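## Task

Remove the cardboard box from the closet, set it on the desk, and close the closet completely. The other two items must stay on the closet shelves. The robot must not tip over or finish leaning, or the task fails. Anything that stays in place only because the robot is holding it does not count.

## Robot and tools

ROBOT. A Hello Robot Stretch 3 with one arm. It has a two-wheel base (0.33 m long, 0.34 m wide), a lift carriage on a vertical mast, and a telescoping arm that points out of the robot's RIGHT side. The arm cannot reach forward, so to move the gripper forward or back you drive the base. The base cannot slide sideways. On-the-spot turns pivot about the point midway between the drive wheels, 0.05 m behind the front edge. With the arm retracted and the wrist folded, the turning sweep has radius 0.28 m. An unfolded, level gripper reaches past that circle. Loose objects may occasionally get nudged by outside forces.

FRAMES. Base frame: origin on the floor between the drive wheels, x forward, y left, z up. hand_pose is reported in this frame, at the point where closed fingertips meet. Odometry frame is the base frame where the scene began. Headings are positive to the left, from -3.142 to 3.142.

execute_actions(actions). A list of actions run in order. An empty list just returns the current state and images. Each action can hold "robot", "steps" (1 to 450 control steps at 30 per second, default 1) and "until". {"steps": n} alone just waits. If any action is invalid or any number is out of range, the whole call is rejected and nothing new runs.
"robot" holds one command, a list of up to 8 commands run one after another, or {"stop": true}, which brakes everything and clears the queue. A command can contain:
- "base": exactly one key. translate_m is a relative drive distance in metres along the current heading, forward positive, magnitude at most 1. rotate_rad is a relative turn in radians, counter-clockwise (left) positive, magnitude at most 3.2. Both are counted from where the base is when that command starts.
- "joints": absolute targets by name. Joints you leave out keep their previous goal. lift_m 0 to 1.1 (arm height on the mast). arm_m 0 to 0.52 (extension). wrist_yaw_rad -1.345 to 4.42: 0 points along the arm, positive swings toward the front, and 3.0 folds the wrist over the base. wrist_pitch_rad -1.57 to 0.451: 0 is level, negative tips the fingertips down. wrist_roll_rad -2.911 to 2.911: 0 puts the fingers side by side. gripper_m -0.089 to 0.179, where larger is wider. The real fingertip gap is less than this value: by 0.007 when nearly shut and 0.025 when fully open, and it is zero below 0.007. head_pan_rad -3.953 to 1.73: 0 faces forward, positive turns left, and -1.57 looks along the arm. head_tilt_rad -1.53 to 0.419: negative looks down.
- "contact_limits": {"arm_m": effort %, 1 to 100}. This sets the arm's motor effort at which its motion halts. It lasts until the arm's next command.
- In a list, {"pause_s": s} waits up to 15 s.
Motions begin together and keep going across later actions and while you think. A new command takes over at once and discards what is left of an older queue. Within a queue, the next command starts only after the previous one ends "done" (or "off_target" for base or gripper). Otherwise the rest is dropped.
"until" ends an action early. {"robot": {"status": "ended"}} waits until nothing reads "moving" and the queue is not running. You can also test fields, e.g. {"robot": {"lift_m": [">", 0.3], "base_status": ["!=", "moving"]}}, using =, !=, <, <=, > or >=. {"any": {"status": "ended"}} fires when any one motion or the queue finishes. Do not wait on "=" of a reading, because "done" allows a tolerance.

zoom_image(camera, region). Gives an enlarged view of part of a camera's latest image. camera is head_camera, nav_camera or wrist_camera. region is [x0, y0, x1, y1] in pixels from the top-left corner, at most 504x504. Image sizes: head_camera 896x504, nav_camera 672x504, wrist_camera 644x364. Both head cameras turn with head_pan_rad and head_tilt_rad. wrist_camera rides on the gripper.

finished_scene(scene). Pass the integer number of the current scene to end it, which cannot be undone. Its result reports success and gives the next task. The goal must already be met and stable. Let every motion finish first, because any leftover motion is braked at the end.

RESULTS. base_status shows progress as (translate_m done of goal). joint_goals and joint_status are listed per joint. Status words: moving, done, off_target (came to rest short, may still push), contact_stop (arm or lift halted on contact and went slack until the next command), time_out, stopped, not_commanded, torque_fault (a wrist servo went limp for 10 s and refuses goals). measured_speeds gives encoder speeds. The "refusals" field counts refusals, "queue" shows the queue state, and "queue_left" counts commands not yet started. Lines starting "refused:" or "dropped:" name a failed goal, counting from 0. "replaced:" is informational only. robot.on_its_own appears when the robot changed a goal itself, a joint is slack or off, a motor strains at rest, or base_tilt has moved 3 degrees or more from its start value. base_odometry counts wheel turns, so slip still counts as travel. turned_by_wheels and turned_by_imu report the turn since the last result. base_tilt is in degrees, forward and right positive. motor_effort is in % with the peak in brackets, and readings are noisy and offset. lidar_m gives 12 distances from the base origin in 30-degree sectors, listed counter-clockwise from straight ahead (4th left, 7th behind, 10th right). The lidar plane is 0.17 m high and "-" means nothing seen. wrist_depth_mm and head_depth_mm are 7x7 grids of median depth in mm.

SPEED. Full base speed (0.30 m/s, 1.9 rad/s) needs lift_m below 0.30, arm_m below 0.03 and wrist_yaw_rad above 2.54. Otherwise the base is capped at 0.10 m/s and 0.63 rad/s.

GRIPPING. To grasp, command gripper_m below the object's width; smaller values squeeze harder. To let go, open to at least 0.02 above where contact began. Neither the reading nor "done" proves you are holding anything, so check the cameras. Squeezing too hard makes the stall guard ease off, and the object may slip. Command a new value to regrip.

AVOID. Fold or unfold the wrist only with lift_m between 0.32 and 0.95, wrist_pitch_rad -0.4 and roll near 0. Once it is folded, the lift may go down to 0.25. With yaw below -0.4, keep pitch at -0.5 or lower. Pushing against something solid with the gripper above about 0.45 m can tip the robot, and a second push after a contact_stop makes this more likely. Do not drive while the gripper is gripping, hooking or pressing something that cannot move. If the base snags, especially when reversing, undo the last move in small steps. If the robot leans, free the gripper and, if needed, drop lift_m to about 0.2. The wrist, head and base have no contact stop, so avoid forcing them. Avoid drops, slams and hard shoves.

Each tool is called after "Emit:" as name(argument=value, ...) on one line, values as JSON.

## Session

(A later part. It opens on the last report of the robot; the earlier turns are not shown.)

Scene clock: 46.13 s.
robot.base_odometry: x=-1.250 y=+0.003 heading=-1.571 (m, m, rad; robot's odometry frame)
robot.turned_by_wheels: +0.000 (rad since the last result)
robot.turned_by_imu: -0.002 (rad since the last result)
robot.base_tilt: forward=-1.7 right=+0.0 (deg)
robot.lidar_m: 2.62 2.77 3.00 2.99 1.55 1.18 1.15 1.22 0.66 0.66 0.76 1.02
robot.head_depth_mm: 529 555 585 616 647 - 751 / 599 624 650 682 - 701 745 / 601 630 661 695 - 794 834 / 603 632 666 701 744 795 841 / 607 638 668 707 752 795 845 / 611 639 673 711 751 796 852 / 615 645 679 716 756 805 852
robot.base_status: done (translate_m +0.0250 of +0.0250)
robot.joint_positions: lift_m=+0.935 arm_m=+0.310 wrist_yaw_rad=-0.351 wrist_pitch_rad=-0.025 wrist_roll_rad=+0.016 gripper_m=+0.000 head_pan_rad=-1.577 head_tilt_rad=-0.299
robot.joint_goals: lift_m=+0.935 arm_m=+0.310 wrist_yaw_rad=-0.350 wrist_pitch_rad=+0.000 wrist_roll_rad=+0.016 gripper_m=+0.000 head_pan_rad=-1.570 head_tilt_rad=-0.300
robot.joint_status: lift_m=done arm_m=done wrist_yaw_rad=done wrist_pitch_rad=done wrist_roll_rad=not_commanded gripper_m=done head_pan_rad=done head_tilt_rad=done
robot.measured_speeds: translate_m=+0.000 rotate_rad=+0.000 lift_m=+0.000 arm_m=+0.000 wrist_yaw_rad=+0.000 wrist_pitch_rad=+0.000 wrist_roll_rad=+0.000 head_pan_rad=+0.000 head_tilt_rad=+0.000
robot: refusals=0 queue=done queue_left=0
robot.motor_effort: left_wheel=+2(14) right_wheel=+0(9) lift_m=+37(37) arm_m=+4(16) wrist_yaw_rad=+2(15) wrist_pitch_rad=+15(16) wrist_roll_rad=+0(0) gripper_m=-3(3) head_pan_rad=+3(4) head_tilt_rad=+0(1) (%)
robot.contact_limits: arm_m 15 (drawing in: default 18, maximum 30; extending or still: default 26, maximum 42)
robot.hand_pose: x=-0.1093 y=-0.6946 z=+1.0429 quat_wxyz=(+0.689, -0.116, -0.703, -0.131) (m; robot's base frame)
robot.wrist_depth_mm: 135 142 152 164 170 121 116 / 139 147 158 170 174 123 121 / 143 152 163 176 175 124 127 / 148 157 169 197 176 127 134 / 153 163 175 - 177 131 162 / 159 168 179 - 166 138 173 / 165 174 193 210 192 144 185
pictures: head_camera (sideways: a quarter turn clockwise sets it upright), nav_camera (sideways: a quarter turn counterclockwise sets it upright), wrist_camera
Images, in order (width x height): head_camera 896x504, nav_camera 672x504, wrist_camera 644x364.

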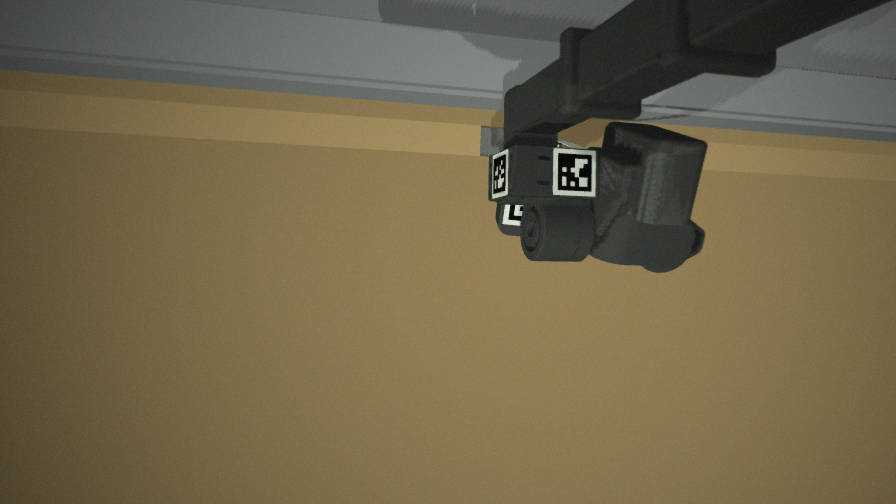

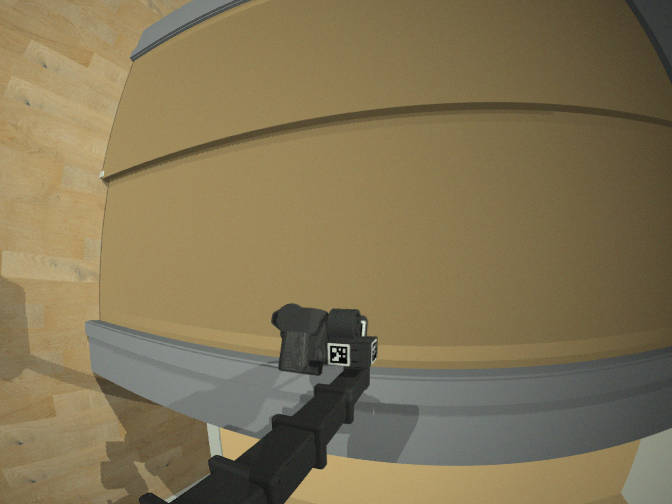

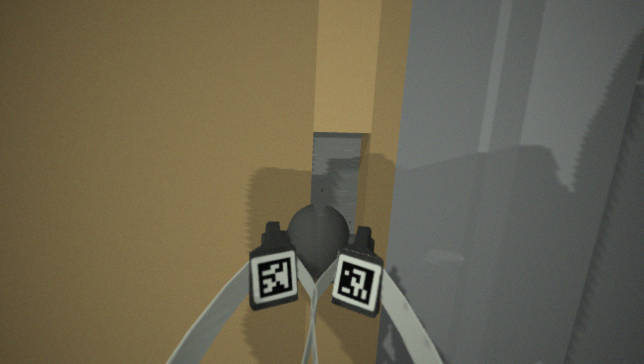

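Back 0.013, extend.

Emit:
execute_actions(actions=[{"robot":[{"base":{"translate_m":-0.014}},{"joints":{"arm_m":0.34},"contact_limits":{"arm_m":15}}],"steps":400,"until":{"robot":{"status":"ended"}}}])

Scene clock: 47.87 s.
robot.base_odometry: x=-1.250 y=+0.017 heading=-1.571 (m, m, rad; robot's odometry frame)
robot.turned_by_wheels: +0.000 (rad since the last result)
robot.turned_by_imu: +0.038 (rad since the last result)
robot.base_tilt: forward=-1.7 right=-0.1 (deg)
robot.lidar_m: 2.63 2.82 2.98 2.99 1.49 1.17 1.15 1.23 0.66 0.70 0.77 1.07
robot.head_depth_mm: 535 559 582 610 643 - 740 / 602 628 658 691 - 753 743 / 607 636 668 698 - 792 834 / 612 641 674 710 751 804 846 / 617 648 680 713 761 803 854 / 622 653 689 725 765 816 868 / 629 660 692 734 776 822 874
robot.base_status: done (translate_m -0.0140 of -0.0140)
robot.joint_positions: lift_m=+0.935 arm_m=+0.324 wrist_yaw_rad=-0.379 wrist_pitch_rad=-0.037 wrist_roll_rad=+0.016 gripper_m=+0.000 head_pan_rad=-1.577 head_tilt_rad=-0.299
robot.joint_goals: lift_m=+0.935 arm_m=+0.324 wrist_yaw_rad=-0.350 wrist_pitch_rad=+0.000 wrist_roll_rad=+0.016 gripper_m=+0.000 head_pan_rad=-1.570 head_tilt_rad=-0.300
robot.joint_status: lift_m=done arm_m=contact_stop wrist_yaw_rad=done wrist_pitch_rad=done wrist_roll_rad=not_commanded gripper_m=done head_pan_rad=done head_tilt_rad=done
robot.measured_speeds: translate_m=-0.001 rotate_rad=+0.004 lift_m=+0.000 arm_m=-0.008 wrist_yaw_rad=-0.030 wrist_pitch_rad=-0.024 wrist_roll_rad=+0.000 head_pan_rad=+0.000 head_tilt_rad=+0.000
robot: refusals=0 queue=dropped queue_left=0
robot.on_its_own: arm_m is slack since a contact_stop, until your next command for it (your +0.340 is given up)
robot.motor_effort: left_wheel=-8(19) right_wheel=+0(21) lift_m=+37(37) arm_m=+8(13) wrist_yaw_rad=+26(30) wrist_pitch_rad=+23(25) wrist_roll_rad=+0(0) gripper_m=-5(5) head_pan_rad=+4(4) head_tilt_rad=+0(1) (%)
robot.contact_limits: arm_m 15 (drawing in: default 18, maximum 30; extending or still: default 26, maximum 42)
robot.hand_pose: x=-0.1159 y=-0.7057 z=+1.0398 quat_wxyz=(+0.686, -0.121, -0.702, -0.145) (m; robot's base frame)
robot.wrist_depth_mm: 129 135 144 154 165 128 104 / 133 139 150 161 170 128 109 / 137 144 155 167 178 129 113 / 141 150 161 174 186 130 118 / 147 155 167 176 190 131 125 / 151 161 172 - 184 137 133 / 158 168 184 198 209 138 142
pictures: head_camera (sideways: a quarter turn clockwise sets it upright), nav_camera (sideways: a quarter turn counterclockwise sets it upright), wrist_camera
Images, in order (width x height): head_camera 896x504, nav_camera 672x504, wrist_camera 644x364.

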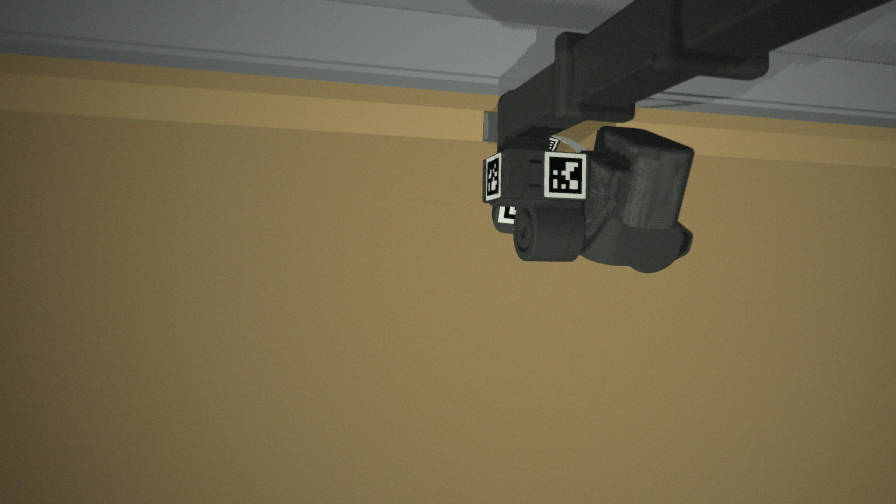

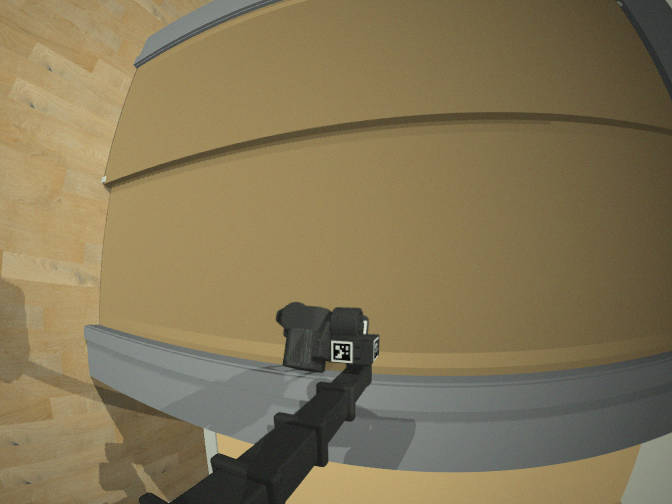

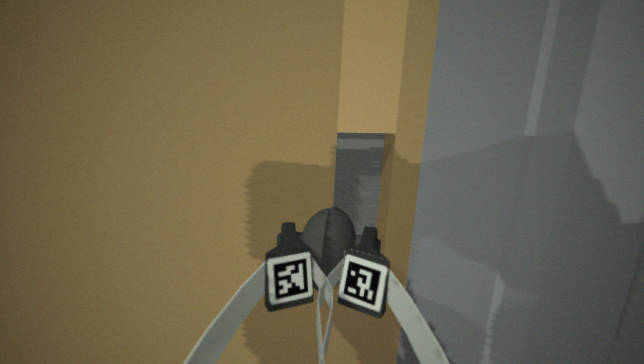

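Emit:
execute_actions(actions=[{"robot":[{"joints":{"arm_m":0.305}},{"base":{"rotate_rad":-0.04}}],"steps":400,"until":{"robot":{"status":"ended"}}}])

Scene clock: 50.83 s.
robot.base_odometry: x=-1.250 y=+0.017 heading=-1.611 (m, m, rad; robot's odometry frame)
robot.turned_by_wheels: -0.040 (rad since the last result)
robot.turned_by_imu: -0.047 (rad since the last result)
robot.base_tilt: forward=-1.7 right=+0.0 (deg)
robot.lidar_m: 2.63 2.78 3.50 2.98 1.55 1.18 1.15 1.21 0.66 0.66 0.76 1.01
robot.head_depth_mm: 527 554 585 623 653 - 754 / 595 619 645 632 - 694 742 / 602 632 662 696 - 798 835 / 604 632 666 703 738 795 839 / 607 635 669 702 748 792 842 / 609 638 672 710 750 796 847 / 612 642 674 713 753 801 855
robot.base_status: done (rotate_rad -0.0399 of -0.0400)
robot.joint_positions: lift_m=+0.935 arm_m=+0.305 wrist_yaw_rad=-0.351 wrist_pitch_rad=-0.025 wrist_roll_rad=+0.016 gripper_m=+0.000 head_pan_rad=-1.577 head_tilt_rad=-0.299
robot.joint_goals: lift_m=+0.935 arm_m=+0.305 wrist_yaw_rad=-0.350 wrist_pitch_rad=+0.000 wrist_roll_rad=+0.016 gripper_m=+0.000 head_pan_rad=-1.570 head_tilt_rad=-0.300
robot.joint_status: lift_m=done arm_m=done wrist_yaw_rad=done wrist_pitch_rad=done wrist_roll_rad=not_commanded gripper_m=done head_pan_rad=done head_tilt_rad=done
robot.measured_speeds: translate_m=+0.000 rotate_rad=+0.000 lift_m=+0.000 arm_m=+0.000 wrist_yaw_rad=+0.000 wrist_pitch_rad=+0.000 wrist_roll_rad=+0.000 head_pan_rad=+0.000 head_tilt_rad=+0.000
robot: refusals=0 queue=done queue_left=0
robot.motor_effort: left_wheel=+3(19) right_wheel=-2(14) lift_m=+36(36) arm_m=-2(10) wrist_yaw_rad=+1(27) wrist_pitch_rad=+15(23) wrist_roll_rad=+0(0) gripper_m=-3(5) head_pan_rad=+4(4) head_tilt_rad=-1(0) (%)
robot.hand_pose: x=-0.1093 y=-0.6903 z=+1.0429 quat_wxyz=(+0.689, -0.116, -0.703, -0.131) (m; robot's base frame)
robot.wrist_depth_mm: 139 146 157 169 147 114 122 / 143 151 162 175 147 117 146 / 148 156 168 184 148 123 154 / 153 161 174 199 149 127 163 / 157 167 180 - 150 133 172 / 163 173 184 - 146 141 182 / 169 179 199 211 164 149 195
pictures: head_camera (sideways: a quarter turn clockwise sets it upright), nav_camera (sideways: a quarter turn counterclockwise sets it upright), wrist_camera
Images, in order (width x height): head_camera 896x504, nav_camera 672x504, wrist_camera 644x364.

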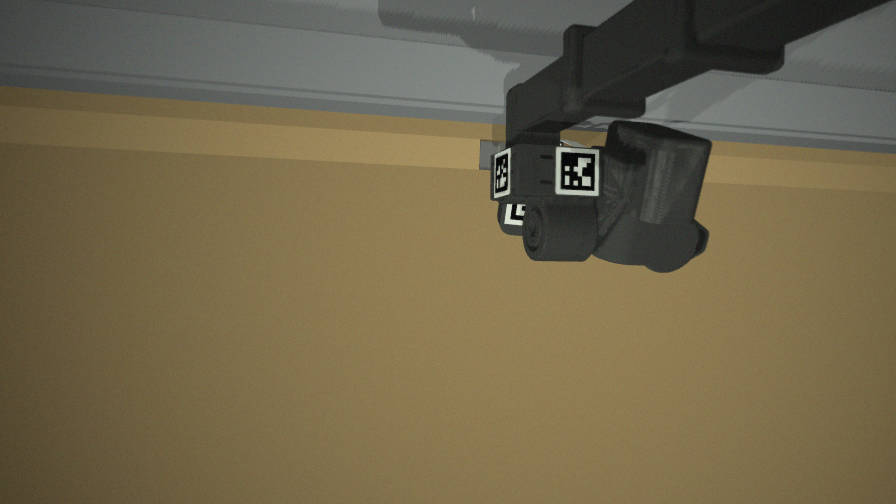

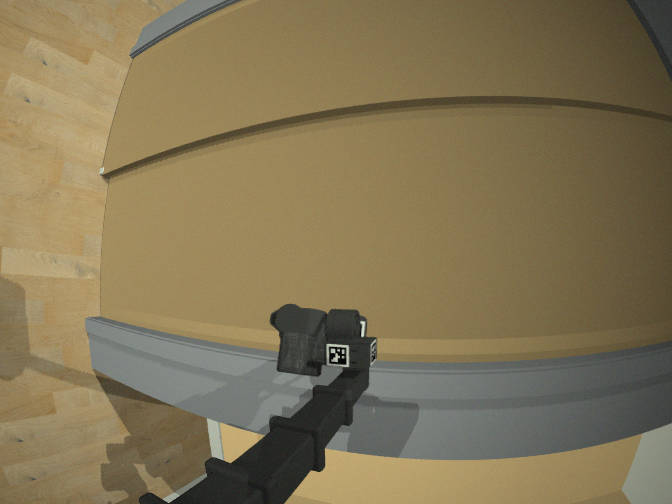

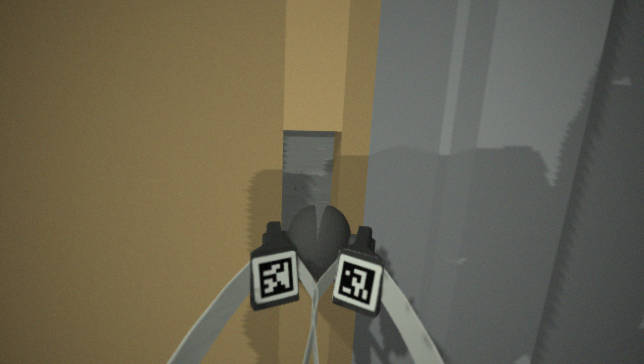

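Emit:
execute_actions(actions=[{"robot":{"joints":{"arm_m":0.335},"contact_limits":{"arm_m":10}},"steps":400,"until":{"robot":{"status":"ended"}}}])

Scene clock: 51.83 s.
robot.base_odometry: x=-1.250 y=+0.017 heading=-1.611 (m, m, rad; robot's odometry frame)
robot.turned_by_wheels: +0.000 (rad since the last result)
robot.turned_by_imu: +0.000 (rad since the last result)
robot.base_tilt: forward=-1.6 right=-0.1 (deg)
robot.lidar_m: 2.63 2.78 3.49 2.99 1.55 1.17 1.15 1.21 0.66 0.65 0.76 1.01
robot.head_depth_mm: 530 558 588 621 652 - 752 / 596 620 646 629 - 694 742 / 604 635 666 696 - 796 838 / 608 636 667 705 744 799 843 / 610 637 668 707 749 794 845 / 610 641 673 713 752 801 851 / 613 642 676 715 757 803 852
robot.base_status: done (rotate_rad -0.0396 of -0.0400)
robot.joint_positions: lift_m=+0.935 arm_m=+0.319 wrist_yaw_rad=-0.351 wrist_pitch_rad=-0.028 wrist_roll_rad=+0.016 gripper_m=+0.000 head_pan_rad=-1.577 head_tilt_rad=-0.299
robot.joint_goals: lift_m=+0.935 arm_m=+0.320 wrist_yaw_rad=-0.350 wrist_pitch_rad=+0.000 wrist_roll_rad=+0.016 gripper_m=+0.000 head_pan_rad=-1.570 head_tilt_rad=-0.300
robot.joint_status: lift_m=done arm_m=contact_stop wrist_yaw_rad=done wrist_pitch_rad=done wrist_roll_rad=not_commanded gripper_m=done head_pan_rad=done head_tilt_rad=done
robot.measured_speeds: translate_m=+0.000 rotate_rad=+0.000 lift_m=+0.000 arm_m=-0.005 wrist_yaw_rad=+0.000 wrist_pitch_rad=+0.000 wrist_roll_rad=+0.000 head_pan_rad=+0.000 head_tilt_rad=+0.000
robot: refusals=0 queue=dropped queue_left=0
robot.on_its_own: arm_m is slack since a contact_stop, until your next command for it (your +0.335 is given up)
robot.motor_effort: left_wheel=+7(9) right_wheel=-7(7) lift_m=+36(36) arm_m=+6(7) wrist_yaw_rad=+1(2) wrist_pitch_rad=+16(18) wrist_roll_rad=+0(0) gripper_m=-3(4) head_pan_rad=+4(4) head_tilt_rad=+0(0) (%)
robot.contact_limits: arm_m 10 (drawing in: default 18, maximum 30; extending or still: default 26, maximum 42)
robot.hand_pose: x=-0.1094 y=-0.7042 z=+1.0421 quat_wxyz=(+0.689, -0.115, -0.703, -0.133) (m; robot's base frame)
robot.wrist_depth_mm: 130 136 145 157 149 108 106 / 134 140 151 163 151 108 111 / 138 145 156 171 151 110 117 / 142 150 162 186 152 114 123 / 147 156 168 - 153 120 152 / 152 161 171 - 144 125 162 / 158 167 186 200 161 130 172
pictures: head_camera (sideways: a quarter turn clockwise sets it upright), nav_camera (sideways: a quarter turn counterclockwise sets it upright), wrist_camera
Images, in order (width x height): head_camera 896x504, nav_camera 672x504, wrist_camera 644x364.

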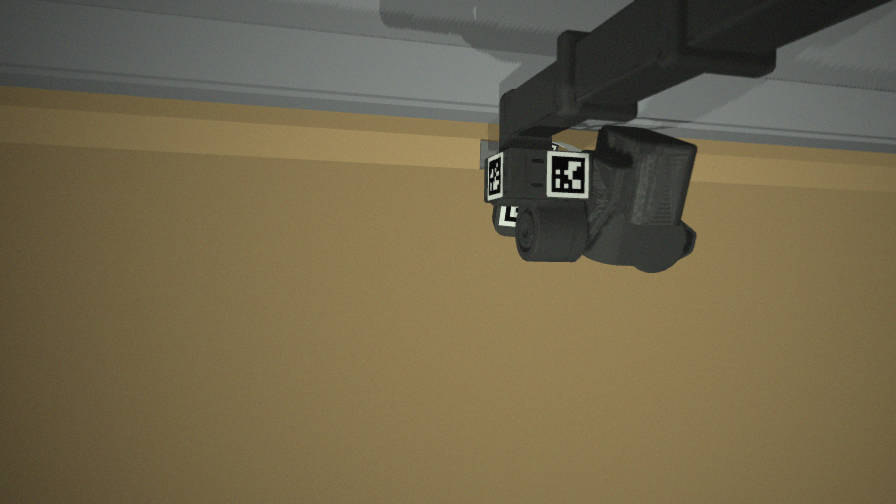

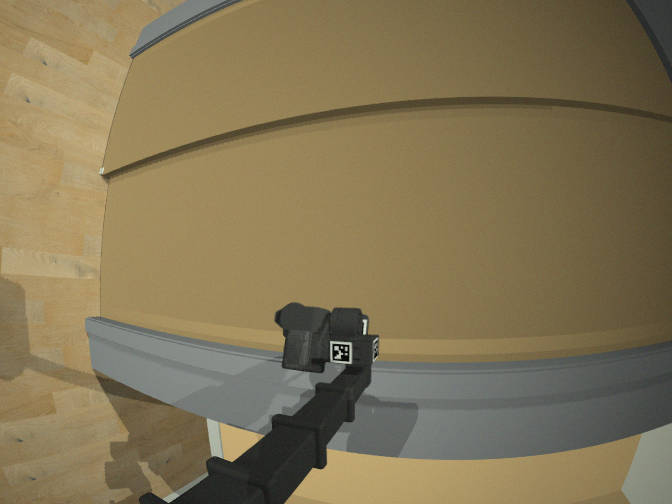

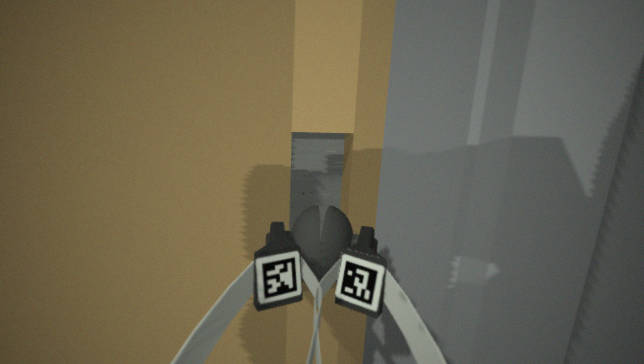

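Emit:
execute_actions(actions=[{"robot":{"base":{"translate_m":0.06},"joints":{"arm_m":0.325},"contact_limits":{"arm_m":14}},"steps":400,"until":{"robot":{"status":"ended"}}}])

Scene clock: 53.90 s.
robot.base_odometry: x=-1.252 y=-0.043 heading=-1.611 (m, m, rad; robot's odometry frame)
robot.turned_by_wheels: -0.001 (rad since the last result)
robot.turned_by_imu: +0.000 (rad since the last result)
robot.base_tilt: forward=-1.7 right=-0.1 (deg)
robot.lidar_m: 2.57 2.71 3.48 2.97 1.63 1.23 1.21 1.27 0.67 0.73 0.76 1.02
robot.head_depth_mm: 628 618 610 624 650 - 739 / 603 632 668 715 - 797 834 / 605 633 667 698 - 798 837 / 609 639 672 705 749 799 846 / 609 643 672 711 752 797 851 / 612 643 677 712 753 801 855 / 616 645 681 720 759 810 857
robot.base_status: done (translate_m +0.0600 of +0.0600)
robot.joint_positions: lift_m=+0.935 arm_m=+0.325 wrist_yaw_rad=-0.381 wrist_pitch_rad=-0.030 wrist_roll_rad=+0.016 gripper_m=+0.000 head_pan_rad=-1.577 head_tilt_rad=-0.299
robot.joint_goals: lift_m=+0.935 arm_m=+0.325 wrist_yaw_rad=-0.350 wrist_pitch_rad=+0.000 wrist_roll_rad=+0.016 gripper_m=+0.000 head_pan_rad=-1.570 head_tilt_rad=-0.300
robot.joint_status: lift_m=done arm_m=done wrist_yaw_rad=done wrist_pitch_rad=done wrist_roll_rad=not_commanded gripper_m=done head_pan_rad=done head_tilt_rad=done
robot.measured_speeds: translate_m=+0.000 rotate_rad=+0.000 lift_m=+0.000 arm_m=+0.000 wrist_yaw_rad=+0.000 wrist_pitch_rad=+0.000 wrist_roll_rad=+0.000 head_pan_rad=+0.000 head_tilt_rad=+0.000
robot: refusals=0 queue=done queue_left=0
robot.on_its_own: wrist_yaw_rad is at rest, and its effort (+27) is outside its rest range (-12 to +12)
robot.motor_effort: left_wheel=-6(31) right_wheel=+3(20) lift_m=+36(36) arm_m=+3(14) wrist_yaw_rad=+27(55) wrist_pitch_rad=+17(19) wrist_roll_rad=+0(0) gripper_m=-4(6) head_pan_rad=+4(4) head_tilt_rad=-1(1) (%)
robot.contact_limits: arm_m 14 (drawing in: default 18, maximum 30; extending or still: default 26, maximum 42)
robot.hand_pose: x=-0.1163 y=-0.7068 z=+1.0416 quat_wxyz=(+0.687, -0.124, -0.702, -0.143) (m; robot's base frame)
robot.wrist_depth_mm: 126 133 144 156 172 164 126 / 130 138 149 162 201 165 130 / 134 142 154 169 202 166 131 / 139 147 160 190 205 167 136 / 144 152 167 - 217 169 141 / 148 159 170 - 232 169 147 / 154 164 184 201 221 170 155
pictures: head_camera (sideways: a quarter turn clockwise sets it upright), nav_camera (sideways: a quarter turn counterclockwise sets it upright), wrist_camera
Images, in order (width x height): head_camera 896x504, nav_camera 672x504, wrist_camera 644x364.

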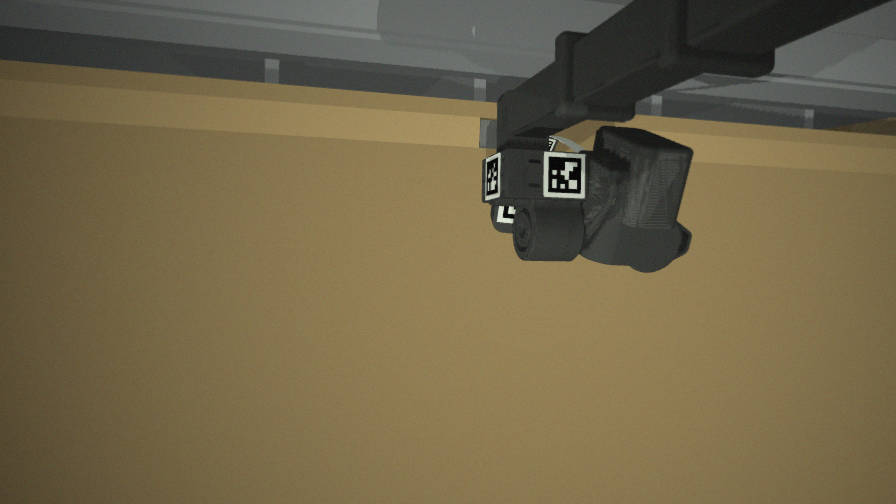

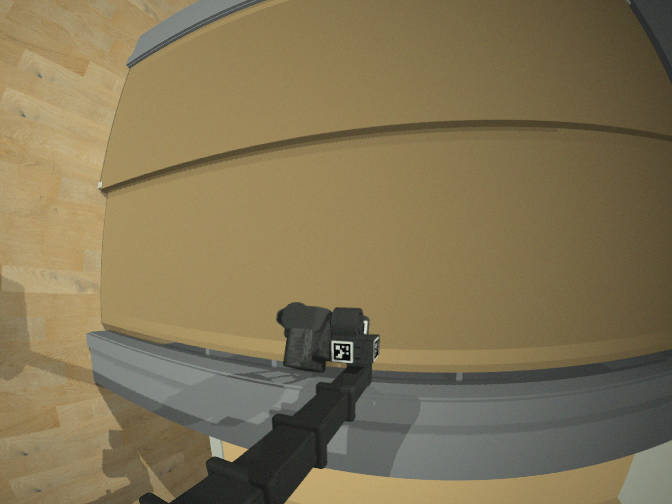

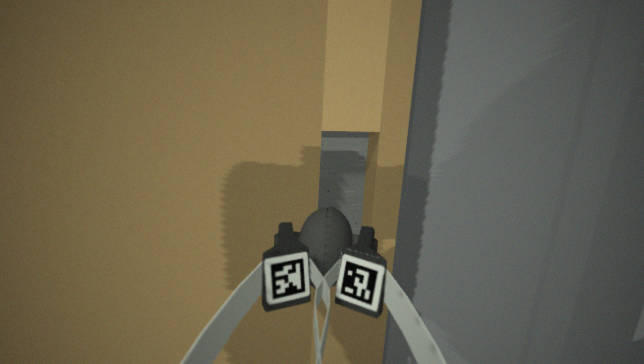

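Door moves. Continue.

Emit:
execute_actions(actions=[{"robot":{"base":{"translate_m":0.08}},"steps":400,"until":{"robot":{"status":"ended"}}}])

Scene clock: 56.93 s.
robot.base_odometry: x=-1.256 y=-0.123 heading=-1.611 (m, m, rad; robot's odometry frame)
robot.turned_by_wheels: +0.000 (rad since the last result)
robot.turned_by_imu: +0.000 (rad since the last result)
robot.base_tilt: forward=-1.7 right=+0.0 (deg)
robot.lidar_m: 2.49 2.63 3.50 2.96 1.74 1.32 1.29 1.36 0.70 0.73 0.76 1.03
robot.head_depth_mm: 603 630 669 715 744 - 877 / 606 637 668 702 - 790 838 / 607 635 672 700 - 802 843 / 611 640 674 713 752 802 846 / 614 645 676 713 755 801 854 / 617 647 679 718 760 810 859 / 619 650 685 721 764 805 857
robot.base_status: done (translate_m +0.0800 of +0.0800)
robot.joint_positions: lift_m=+0.935 arm_m=+0.325 wrist_yaw_rad=-0.405 wrist_pitch_rad=-0.025 wrist_roll_rad=+0.016 gripper_m=+0.000 head_pan_rad=-1.577 head_tilt_rad=-0.299
robot.joint_goals: lift_m=+0.935 arm_m=+0.325 wrist_yaw_rad=-0.398 wrist_pitch_rad=+0.000 wrist_roll_rad=+0.016 gripper_m=+0.000 head_pan_rad=-1.570 head_tilt_rad=-0.300
robot.joint_status: lift_m=done arm_m=done wrist_yaw_rad=done wrist_pitch_rad=done wrist_roll_rad=not_commanded gripper_m=done head_pan_rad=done head_tilt_rad=done
robot.measured_speeds: translate_m=+0.000 rotate_rad=+0.000 lift_m=+0.000 arm_m=+0.000 wrist_yaw_rad=+0.000 wrist_pitch_rad=+0.000 wrist_roll_rad=+0.000 head_pan_rad=+0.000 head_tilt_rad=+0.000
robot: refusals=0 queue=done queue_left=0
robot.on_its_own: wrist_yaw_rad is held at -0.398, not at your -0.350, by its stall guard, which is not easing now
robot.motor_effort: left_wheel=-2(18) right_wheel=+1(18) lift_m=+36(37) arm_m=+2(3) wrist_yaw_rad=+7(36) wrist_pitch_rad=+15(18) wrist_roll_rad=+0(0) gripper_m=-3(5) head_pan_rad=+4(4) head_tilt_rad=+0(0) (%)
robot.contact_limits: arm_m 14 (drawing in: default 18, maximum 30; extending or still: default 26, maximum 42)
robot.hand_pose: x=-0.1222 y=-0.7046 z=+1.0428 quat_wxyz=(+0.685, -0.135, -0.700, -0.150) (m; robot's base frame)
robot.wrist_depth_mm: 129 136 149 162 178 199 192 / 133 141 154 168 186 224 193 / 137 145 159 174 194 233 194 / 141 151 165 182 204 235 195 / 145 156 170 - 225 245 196 / 151 162 174 - 229 258 196 / 155 168 190 208 235 261 198
pictures: head_camera (sideways: a quarter turn clockwise sets it upright), nav_camera (sideways: a quarter turn counterclockwise sets it upright), wrist_camera
Images, in order (width x height): head_camera 896x504, nav_camera 672x504, wrist_camera 644x364.

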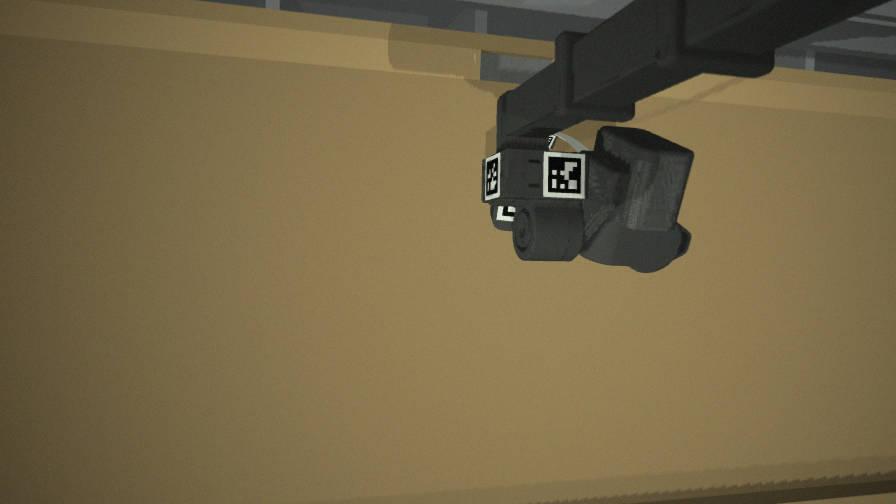

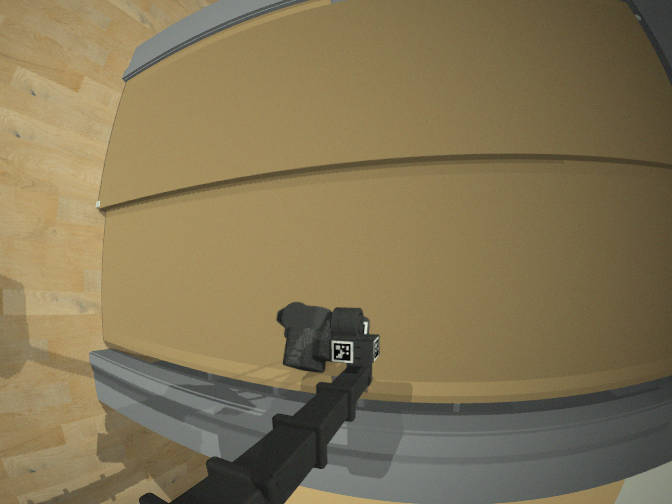

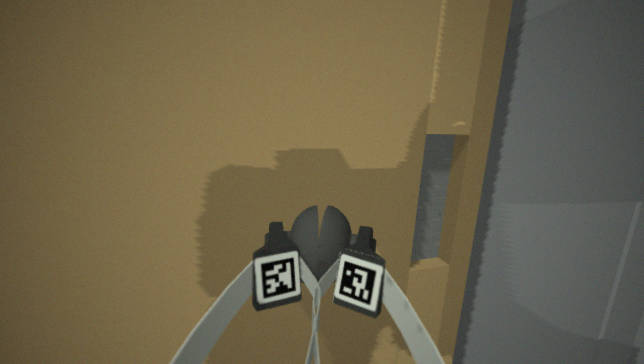

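Emit:
execute_actions(actions=[{"robot":[{"joints":{"arm_m":0.25}},{"base":{"translate_m":-0.179},"joints":{"wrist_yaw_rad":0}},{"joints":{"arm_m":0.285}}],"steps":400,"until":{"robot":{"status":"ended"}}}])

Scene clock: 63.50 s.
robot.base_odometry: x=-1.249 y=+0.056 heading=-1.611 (m, m, rad; robot's odometry frame)
robot.turned_by_wheels: +0.000 (rad since the last result)
robot.turned_by_imu: -0.002 (rad since the last result)
robot.base_tilt: forward=-1.6 right=+0.0 (deg)
robot.lidar_m: 2.67 2.81 3.00 2.99 1.50 1.14 1.11 1.17 0.67 0.65 0.75 1.01
robot.head_depth_mm: 535 564 592 623 651 - 751 / 534 556 586 615 - 708 739 / 606 1243 688 1011 - 1021 847 / 600 631 663 701 - 792 836 / 603 630 667 705 743 787 838 / 605 634 669 705 747 791 844 / 608 640 673 712 748 797 848
robot.base_status: done (translate_m -0.1790 of -0.1790)
robot.joint_positions: lift_m=+0.935 arm_m=+0.285 wrist_yaw_rad=-0.002 wrist_pitch_rad=-0.025 wrist_roll_rad=+0.016 gripper_m=+0.000 head_pan_rad=-1.577 head_tilt_rad=-0.299
robot.joint_goals: lift_m=+0.935 arm_m=+0.285 wrist_yaw_rad=+0.000 wrist_pitch_rad=+0.000 wrist_roll_rad=+0.016 gripper_m=+0.000 head_pan_rad=-1.570 head_tilt_rad=-0.300
robot.joint_status: lift_m=done arm_m=done wrist_yaw_rad=done wrist_pitch_rad=done wrist_roll_rad=not_commanded gripper_m=done head_pan_rad=done head_tilt_rad=done
robot.measured_speeds: translate_m=+0.000 rotate_rad=+0.000 lift_m=+0.000 arm_m=+0.000 wrist_yaw_rad=+0.000 wrist_pitch_rad=+0.000 wrist_roll_rad=+0.000 head_pan_rad=+0.000 head_tilt_rad=+0.000
robot: refusals=0 queue=done queue_left=0
robot.motor_effort: left_wheel=+1(5) right_wheel=+0(3) lift_m=+36(36) arm_m=+3(4) wrist_yaw_rad=+1(8) wrist_pitch_rad=+14(15) wrist_roll_rad=+0(0) gripper_m=-3(4) head_pan_rad=+4(4) head_tilt_rad=-1(1) (%)
robot.hand_pose: x=-0.0218 y=-0.6852 z=+1.0430 quat_wxyz=(+0.702, +0.008, -0.712, -0.010) (m; robot's base frame)
robot.wrist_depth_mm: 181 180 176 174 174 161 109 / 188 186 182 180 526 159 107 / 196 192 190 187 229 156 106 / 202 200 197 204 466 153 110 / 212 208 205 - 246 150 113 / 220 217 213 - 434 147 117 / 231 227 222 218 230 145 122
pictures: head_camera (sideways: a quarter turn clockwise sets it upright), nav_camera (sideways: a quarter turn counterclockwise sets it upright), wrist_camera
Images, in order (width x height): head_camera 896x504, nav_camera 672x504, wrist_camera 644x364.

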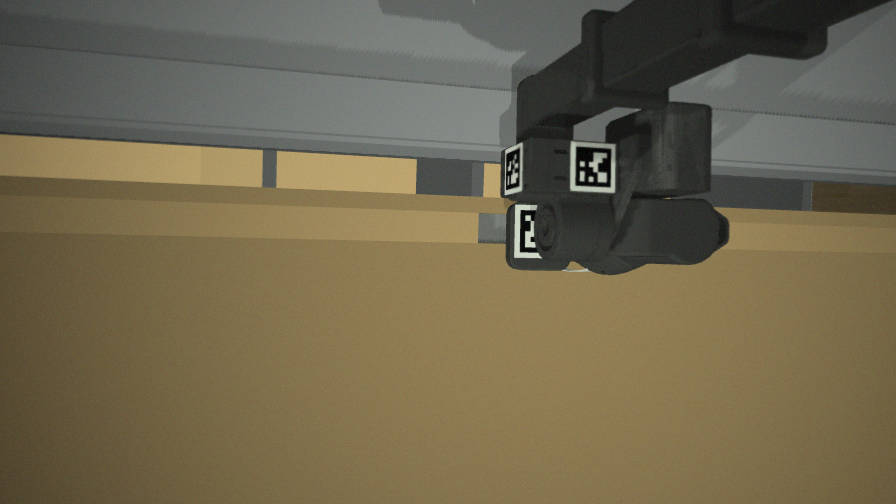

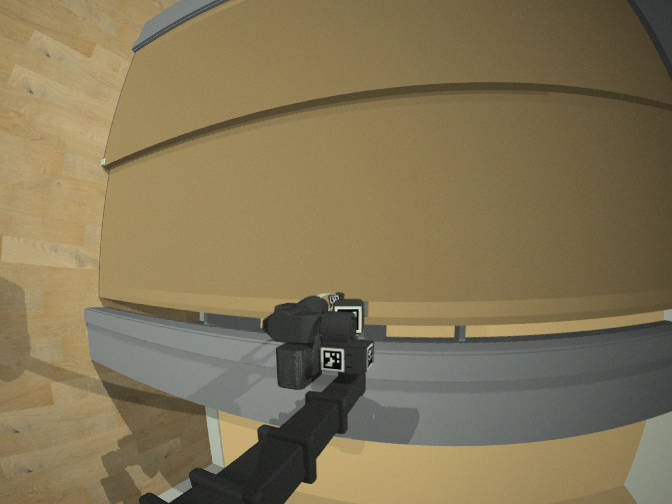

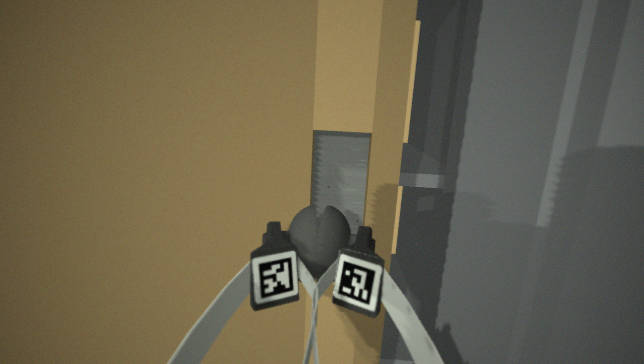

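Emit:
execute_actions(actions=[{"robot":[{"base":{"translate_m":-0.011}},{"joints":{"arm_m":0.32},"contact_limits":{"arm_m":10}}],"steps":400,"until":{"robot":{"status":"ended"}}},{"robot":{"base":{"translate_m":0.08}},"steps":400,"until":{"robot":{"status":"ended"}}}])

Scene clock: 68.90 s.
robot.base_odometry: x=-1.251 y=-0.013 heading=-1.611 (m, m, rad; robot's odometry frame)
robot.turned_by_wheels: +0.000 (rad since the last result)
robot.turned_by_imu: -0.001 (rad since the last result)
robot.base_tilt: forward=-1.6 right=+0.0 (deg)
robot.lidar_m: 2.60 2.75 3.47 2.98 1.59 1.21 1.18 1.24 0.66 0.69 0.76 1.02
robot.head_depth_mm: 542 561 588 616 645 - 750 / 1185 1241 1298 1016 - 737 748 / 1192 1252 1327 1247 - 1346 1483 / 604 633 668 701 743 793 840 / 607 636 665 705 746 788 846 / 608 639 671 708 750 797 849 / 612 643 677 711 751 802 852
robot.base_status: done (translate_m +0.0800 of +0.0800)
robot.joint_positions: lift_m=+0.935 arm_m=+0.310 wrist_yaw_rad=+0.007 wrist_pitch_rad=-0.025 wrist_roll_rad=+0.016 gripper_m=+0.000 head_pan_rad=-1.577 head_tilt_rad=-0.299
robot.joint_goals: lift_m=+0.935 arm_m=+0.310 wrist_yaw_rad=+0.000 wrist_pitch_rad=+0.000 wrist_roll_rad=+0.016 gripper_m=+0.000 head_pan_rad=-1.570 head_tilt_rad=-0.300
robot.joint_status: lift_m=done arm_m=contact_stop wrist_yaw_rad=done wrist_pitch_rad=done wrist_roll_rad=not_commanded gripper_m=done head_pan_rad=done head_tilt_rad=done
robot.measured_speeds: translate_m=+0.000 rotate_rad=+0.000 lift_m=+0.000 arm_m=+0.000 wrist_yaw_rad=+0.000 wrist_pitch_rad=+0.000 wrist_roll_rad=+0.000 head_pan_rad=+0.000 head_tilt_rad=+0.000
robot: refusals=0 queue=done queue_left=0
robot.on_its_own: arm_m is slack since a contact_stop, until your next command for it (your +0.320 is given up)
robot.motor_effort: left_wheel=+4(22) right_wheel=-3(19) lift_m=+36(36) arm_m=+1(7) wrist_yaw_rad=-6(56) wrist_pitch_rad=+15(17) wrist_roll_rad=+0(0) gripper_m=-2(6) head_pan_rad=+3(3) head_tilt_rad=-1(0) (%)
robot.contact_limits: arm_m 10 (drawing in: default 18, maximum 30; extending or still: default 26, maximum 42)
robot.hand_pose: x=-0.0197 y=-0.7101 z=+1.0429 quat_wxyz=(+0.702, +0.011, -0.712, -0.007) (m; robot's base frame)
robot.wrist_depth_mm: 161 158 156 153 741 527 328 / 167 164 162 158 809 516 196 / 173 171 167 165 757 507 194 / 180 177 173 182 488 445 192 / 188 184 180 - 893 486 190 / 196 193 188 - 781 471 187 / 205 201 196 191 594 470 184
pictures: head_camera (sideways: a quarter turn clockwise sets it upright), nav_camera (sideways: a quarter turn counterclockwise sets it upright), wrist_camera
Images, in order (width x height): head_camera 896x504, nav_camera 672x504, wrist_camera 644x364.

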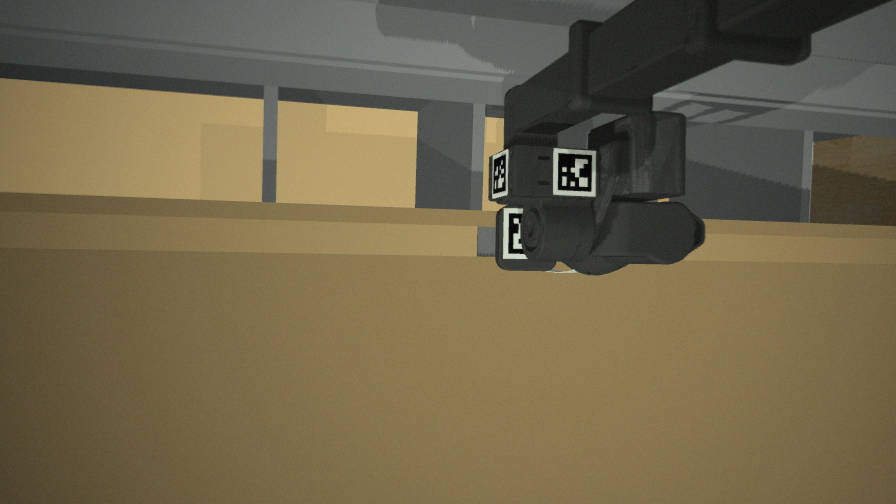

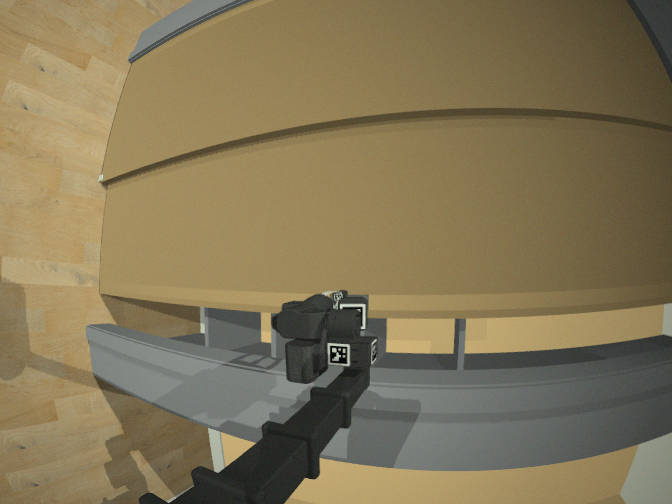

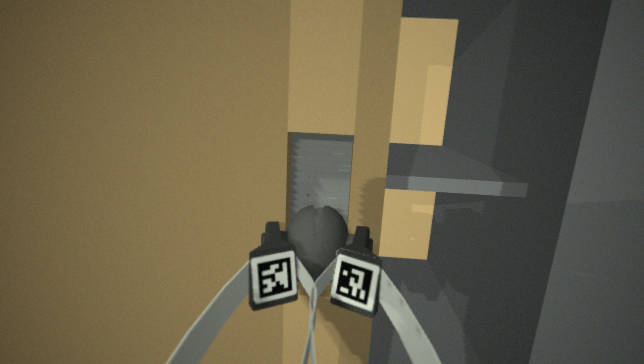

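Emit:
execute_actions(actions=[{"robot":{"base":{"translate_m":0.3},"joints":{"head_tilt_rad":-0.6,"head_pan_rad":-2.0}},"steps":400,"until":{"robot":{"status":"ended"}}}])

Scene clock: 73.30 s.
robot.base_odometry: x=-1.264 y=-0.313 heading=-1.611 (m, m, rad; robot's odometry frame)
robot.turned_by_wheels: +0.000 (rad since the last result)
robot.turned_by_imu: -0.001 (rad since the last result)
robot.base_tilt: forward=-1.7 right=+0.0 (deg)
robot.lidar_m: 2.30 2.43 3.46 2.92 1.99 1.51 1.48 0.91 0.76 0.71 0.73 1.00
robot.head_depth_mm: 648 728 830 951 1736 - - / 687 732 795 886 995 - - / 994 1067 1163 1228 - - 1232 / 1223 1248 1415 - - 1458 1256 / 1228 1285 1451 - 1311 1169 1230 / 601 655 707 831 911 1045 1198 / 579 631 - - 868 988 1127
robot.base_status: done (translate_m +0.3000 of +0.3000)
robot.joint_positions: lift_m=+0.935 arm_m=+0.310 wrist_yaw_rad=-0.002 wrist_pitch_rad=-0.023 wrist_roll_rad=+0.016 gripper_m=+0.000 head_pan_rad=-1.993 head_tilt_rad=-0.594
robot.joint_goals: lift_m=+0.935 arm_m=+0.310 wrist_yaw_rad=+0.000 wrist_pitch_rad=+0.000 wrist_roll_rad=+0.016 gripper_m=+0.000 head_pan_rad=-2.000 head_tilt_rad=-0.600
robot.joint_status: lift_m=done arm_m=contact_stop wrist_yaw_rad=done wrist_pitch_rad=done wrist_roll_rad=not_commanded gripper_m=done head_pan_rad=done head_tilt_rad=done
robot.measured_speeds: translate_m=+0.000 rotate_rad=+0.000 lift_m=+0.000 arm_m=+0.000 wrist_yaw_rad=+0.000 wrist_pitch_rad=+0.000 wrist_roll_rad=+0.000 head_pan_rad=+0.000 head_tilt_rad=+0.000
robot: refusals=0 queue=done queue_left=0
robot.on_its_own: arm_m is slack since a contact_stop, until your next command for it (your +0.320 is given up)
robot.motor_effort: left_wheel=+0(23) right_wheel=+0(22) lift_m=+36(36) arm_m=+1(0) wrist_yaw_rad=+2(59) wrist_pitch_rad=+14(15) wrist_roll_rad=+0(0) gripper_m=-3(7) head_pan_rad=-4(35) head_tilt_rad=-3(30) (%)
robot.contact_limits: arm_m 10 (drawing in: default 18, maximum 30; extending or still: default 26, maximum 42)
robot.hand_pose: x=-0.0218 y=-0.7101 z=+1.0434 quat_wxyz=(+0.702, +0.008, -0.712, -0.009) (m; robot's base frame)
robot.wrist_depth_mm: 152 174 171 168 166 165 161 / 153 180 178 175 172 170 167 / 155 186 184 181 178 176 173 / 157 193 191 187 185 182 187 / 159 201 198 - 191 188 193 / 164 208 208 - 197 196 199 / 169 216 216 211 208 204 201
pictures: head_camera (sideways: a quarter turn clockwise sets it upright), nav_camera (sideways: a quarter turn counterclockwise sets it upright), wrist_camera
Images, in order (width x height): head_camera 896x504, nav_camera 672x504, wrist_camera 644x364.

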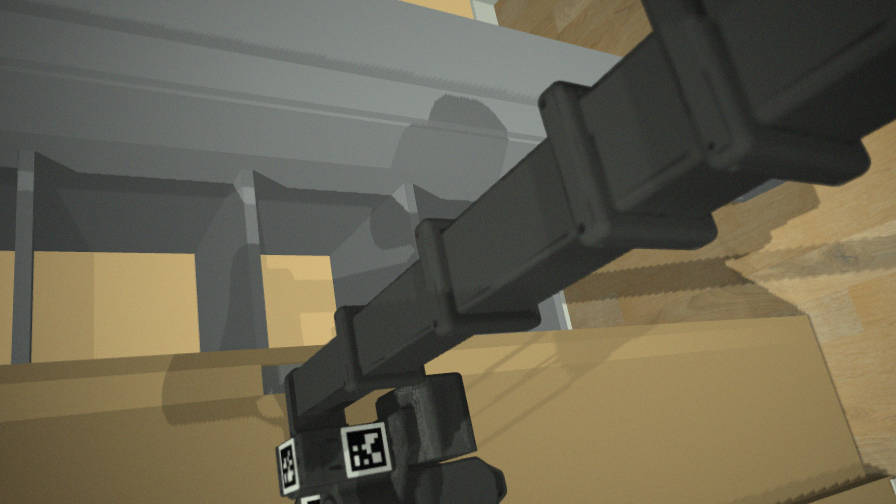

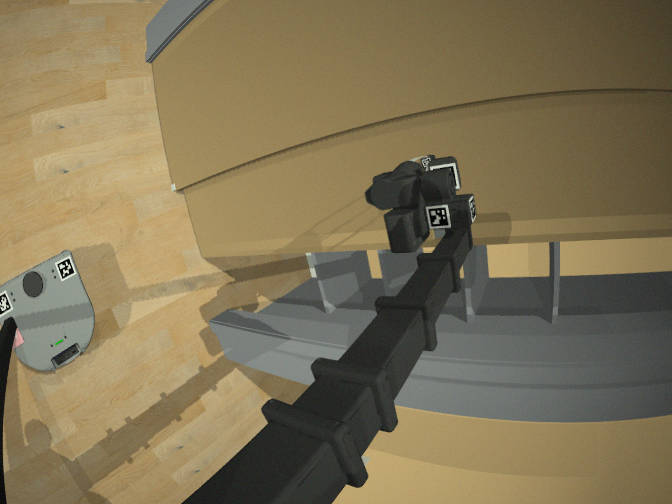

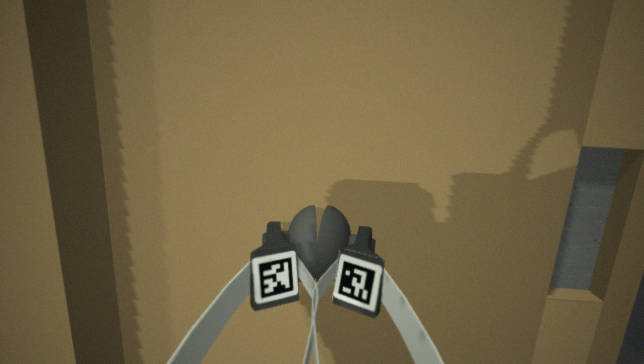

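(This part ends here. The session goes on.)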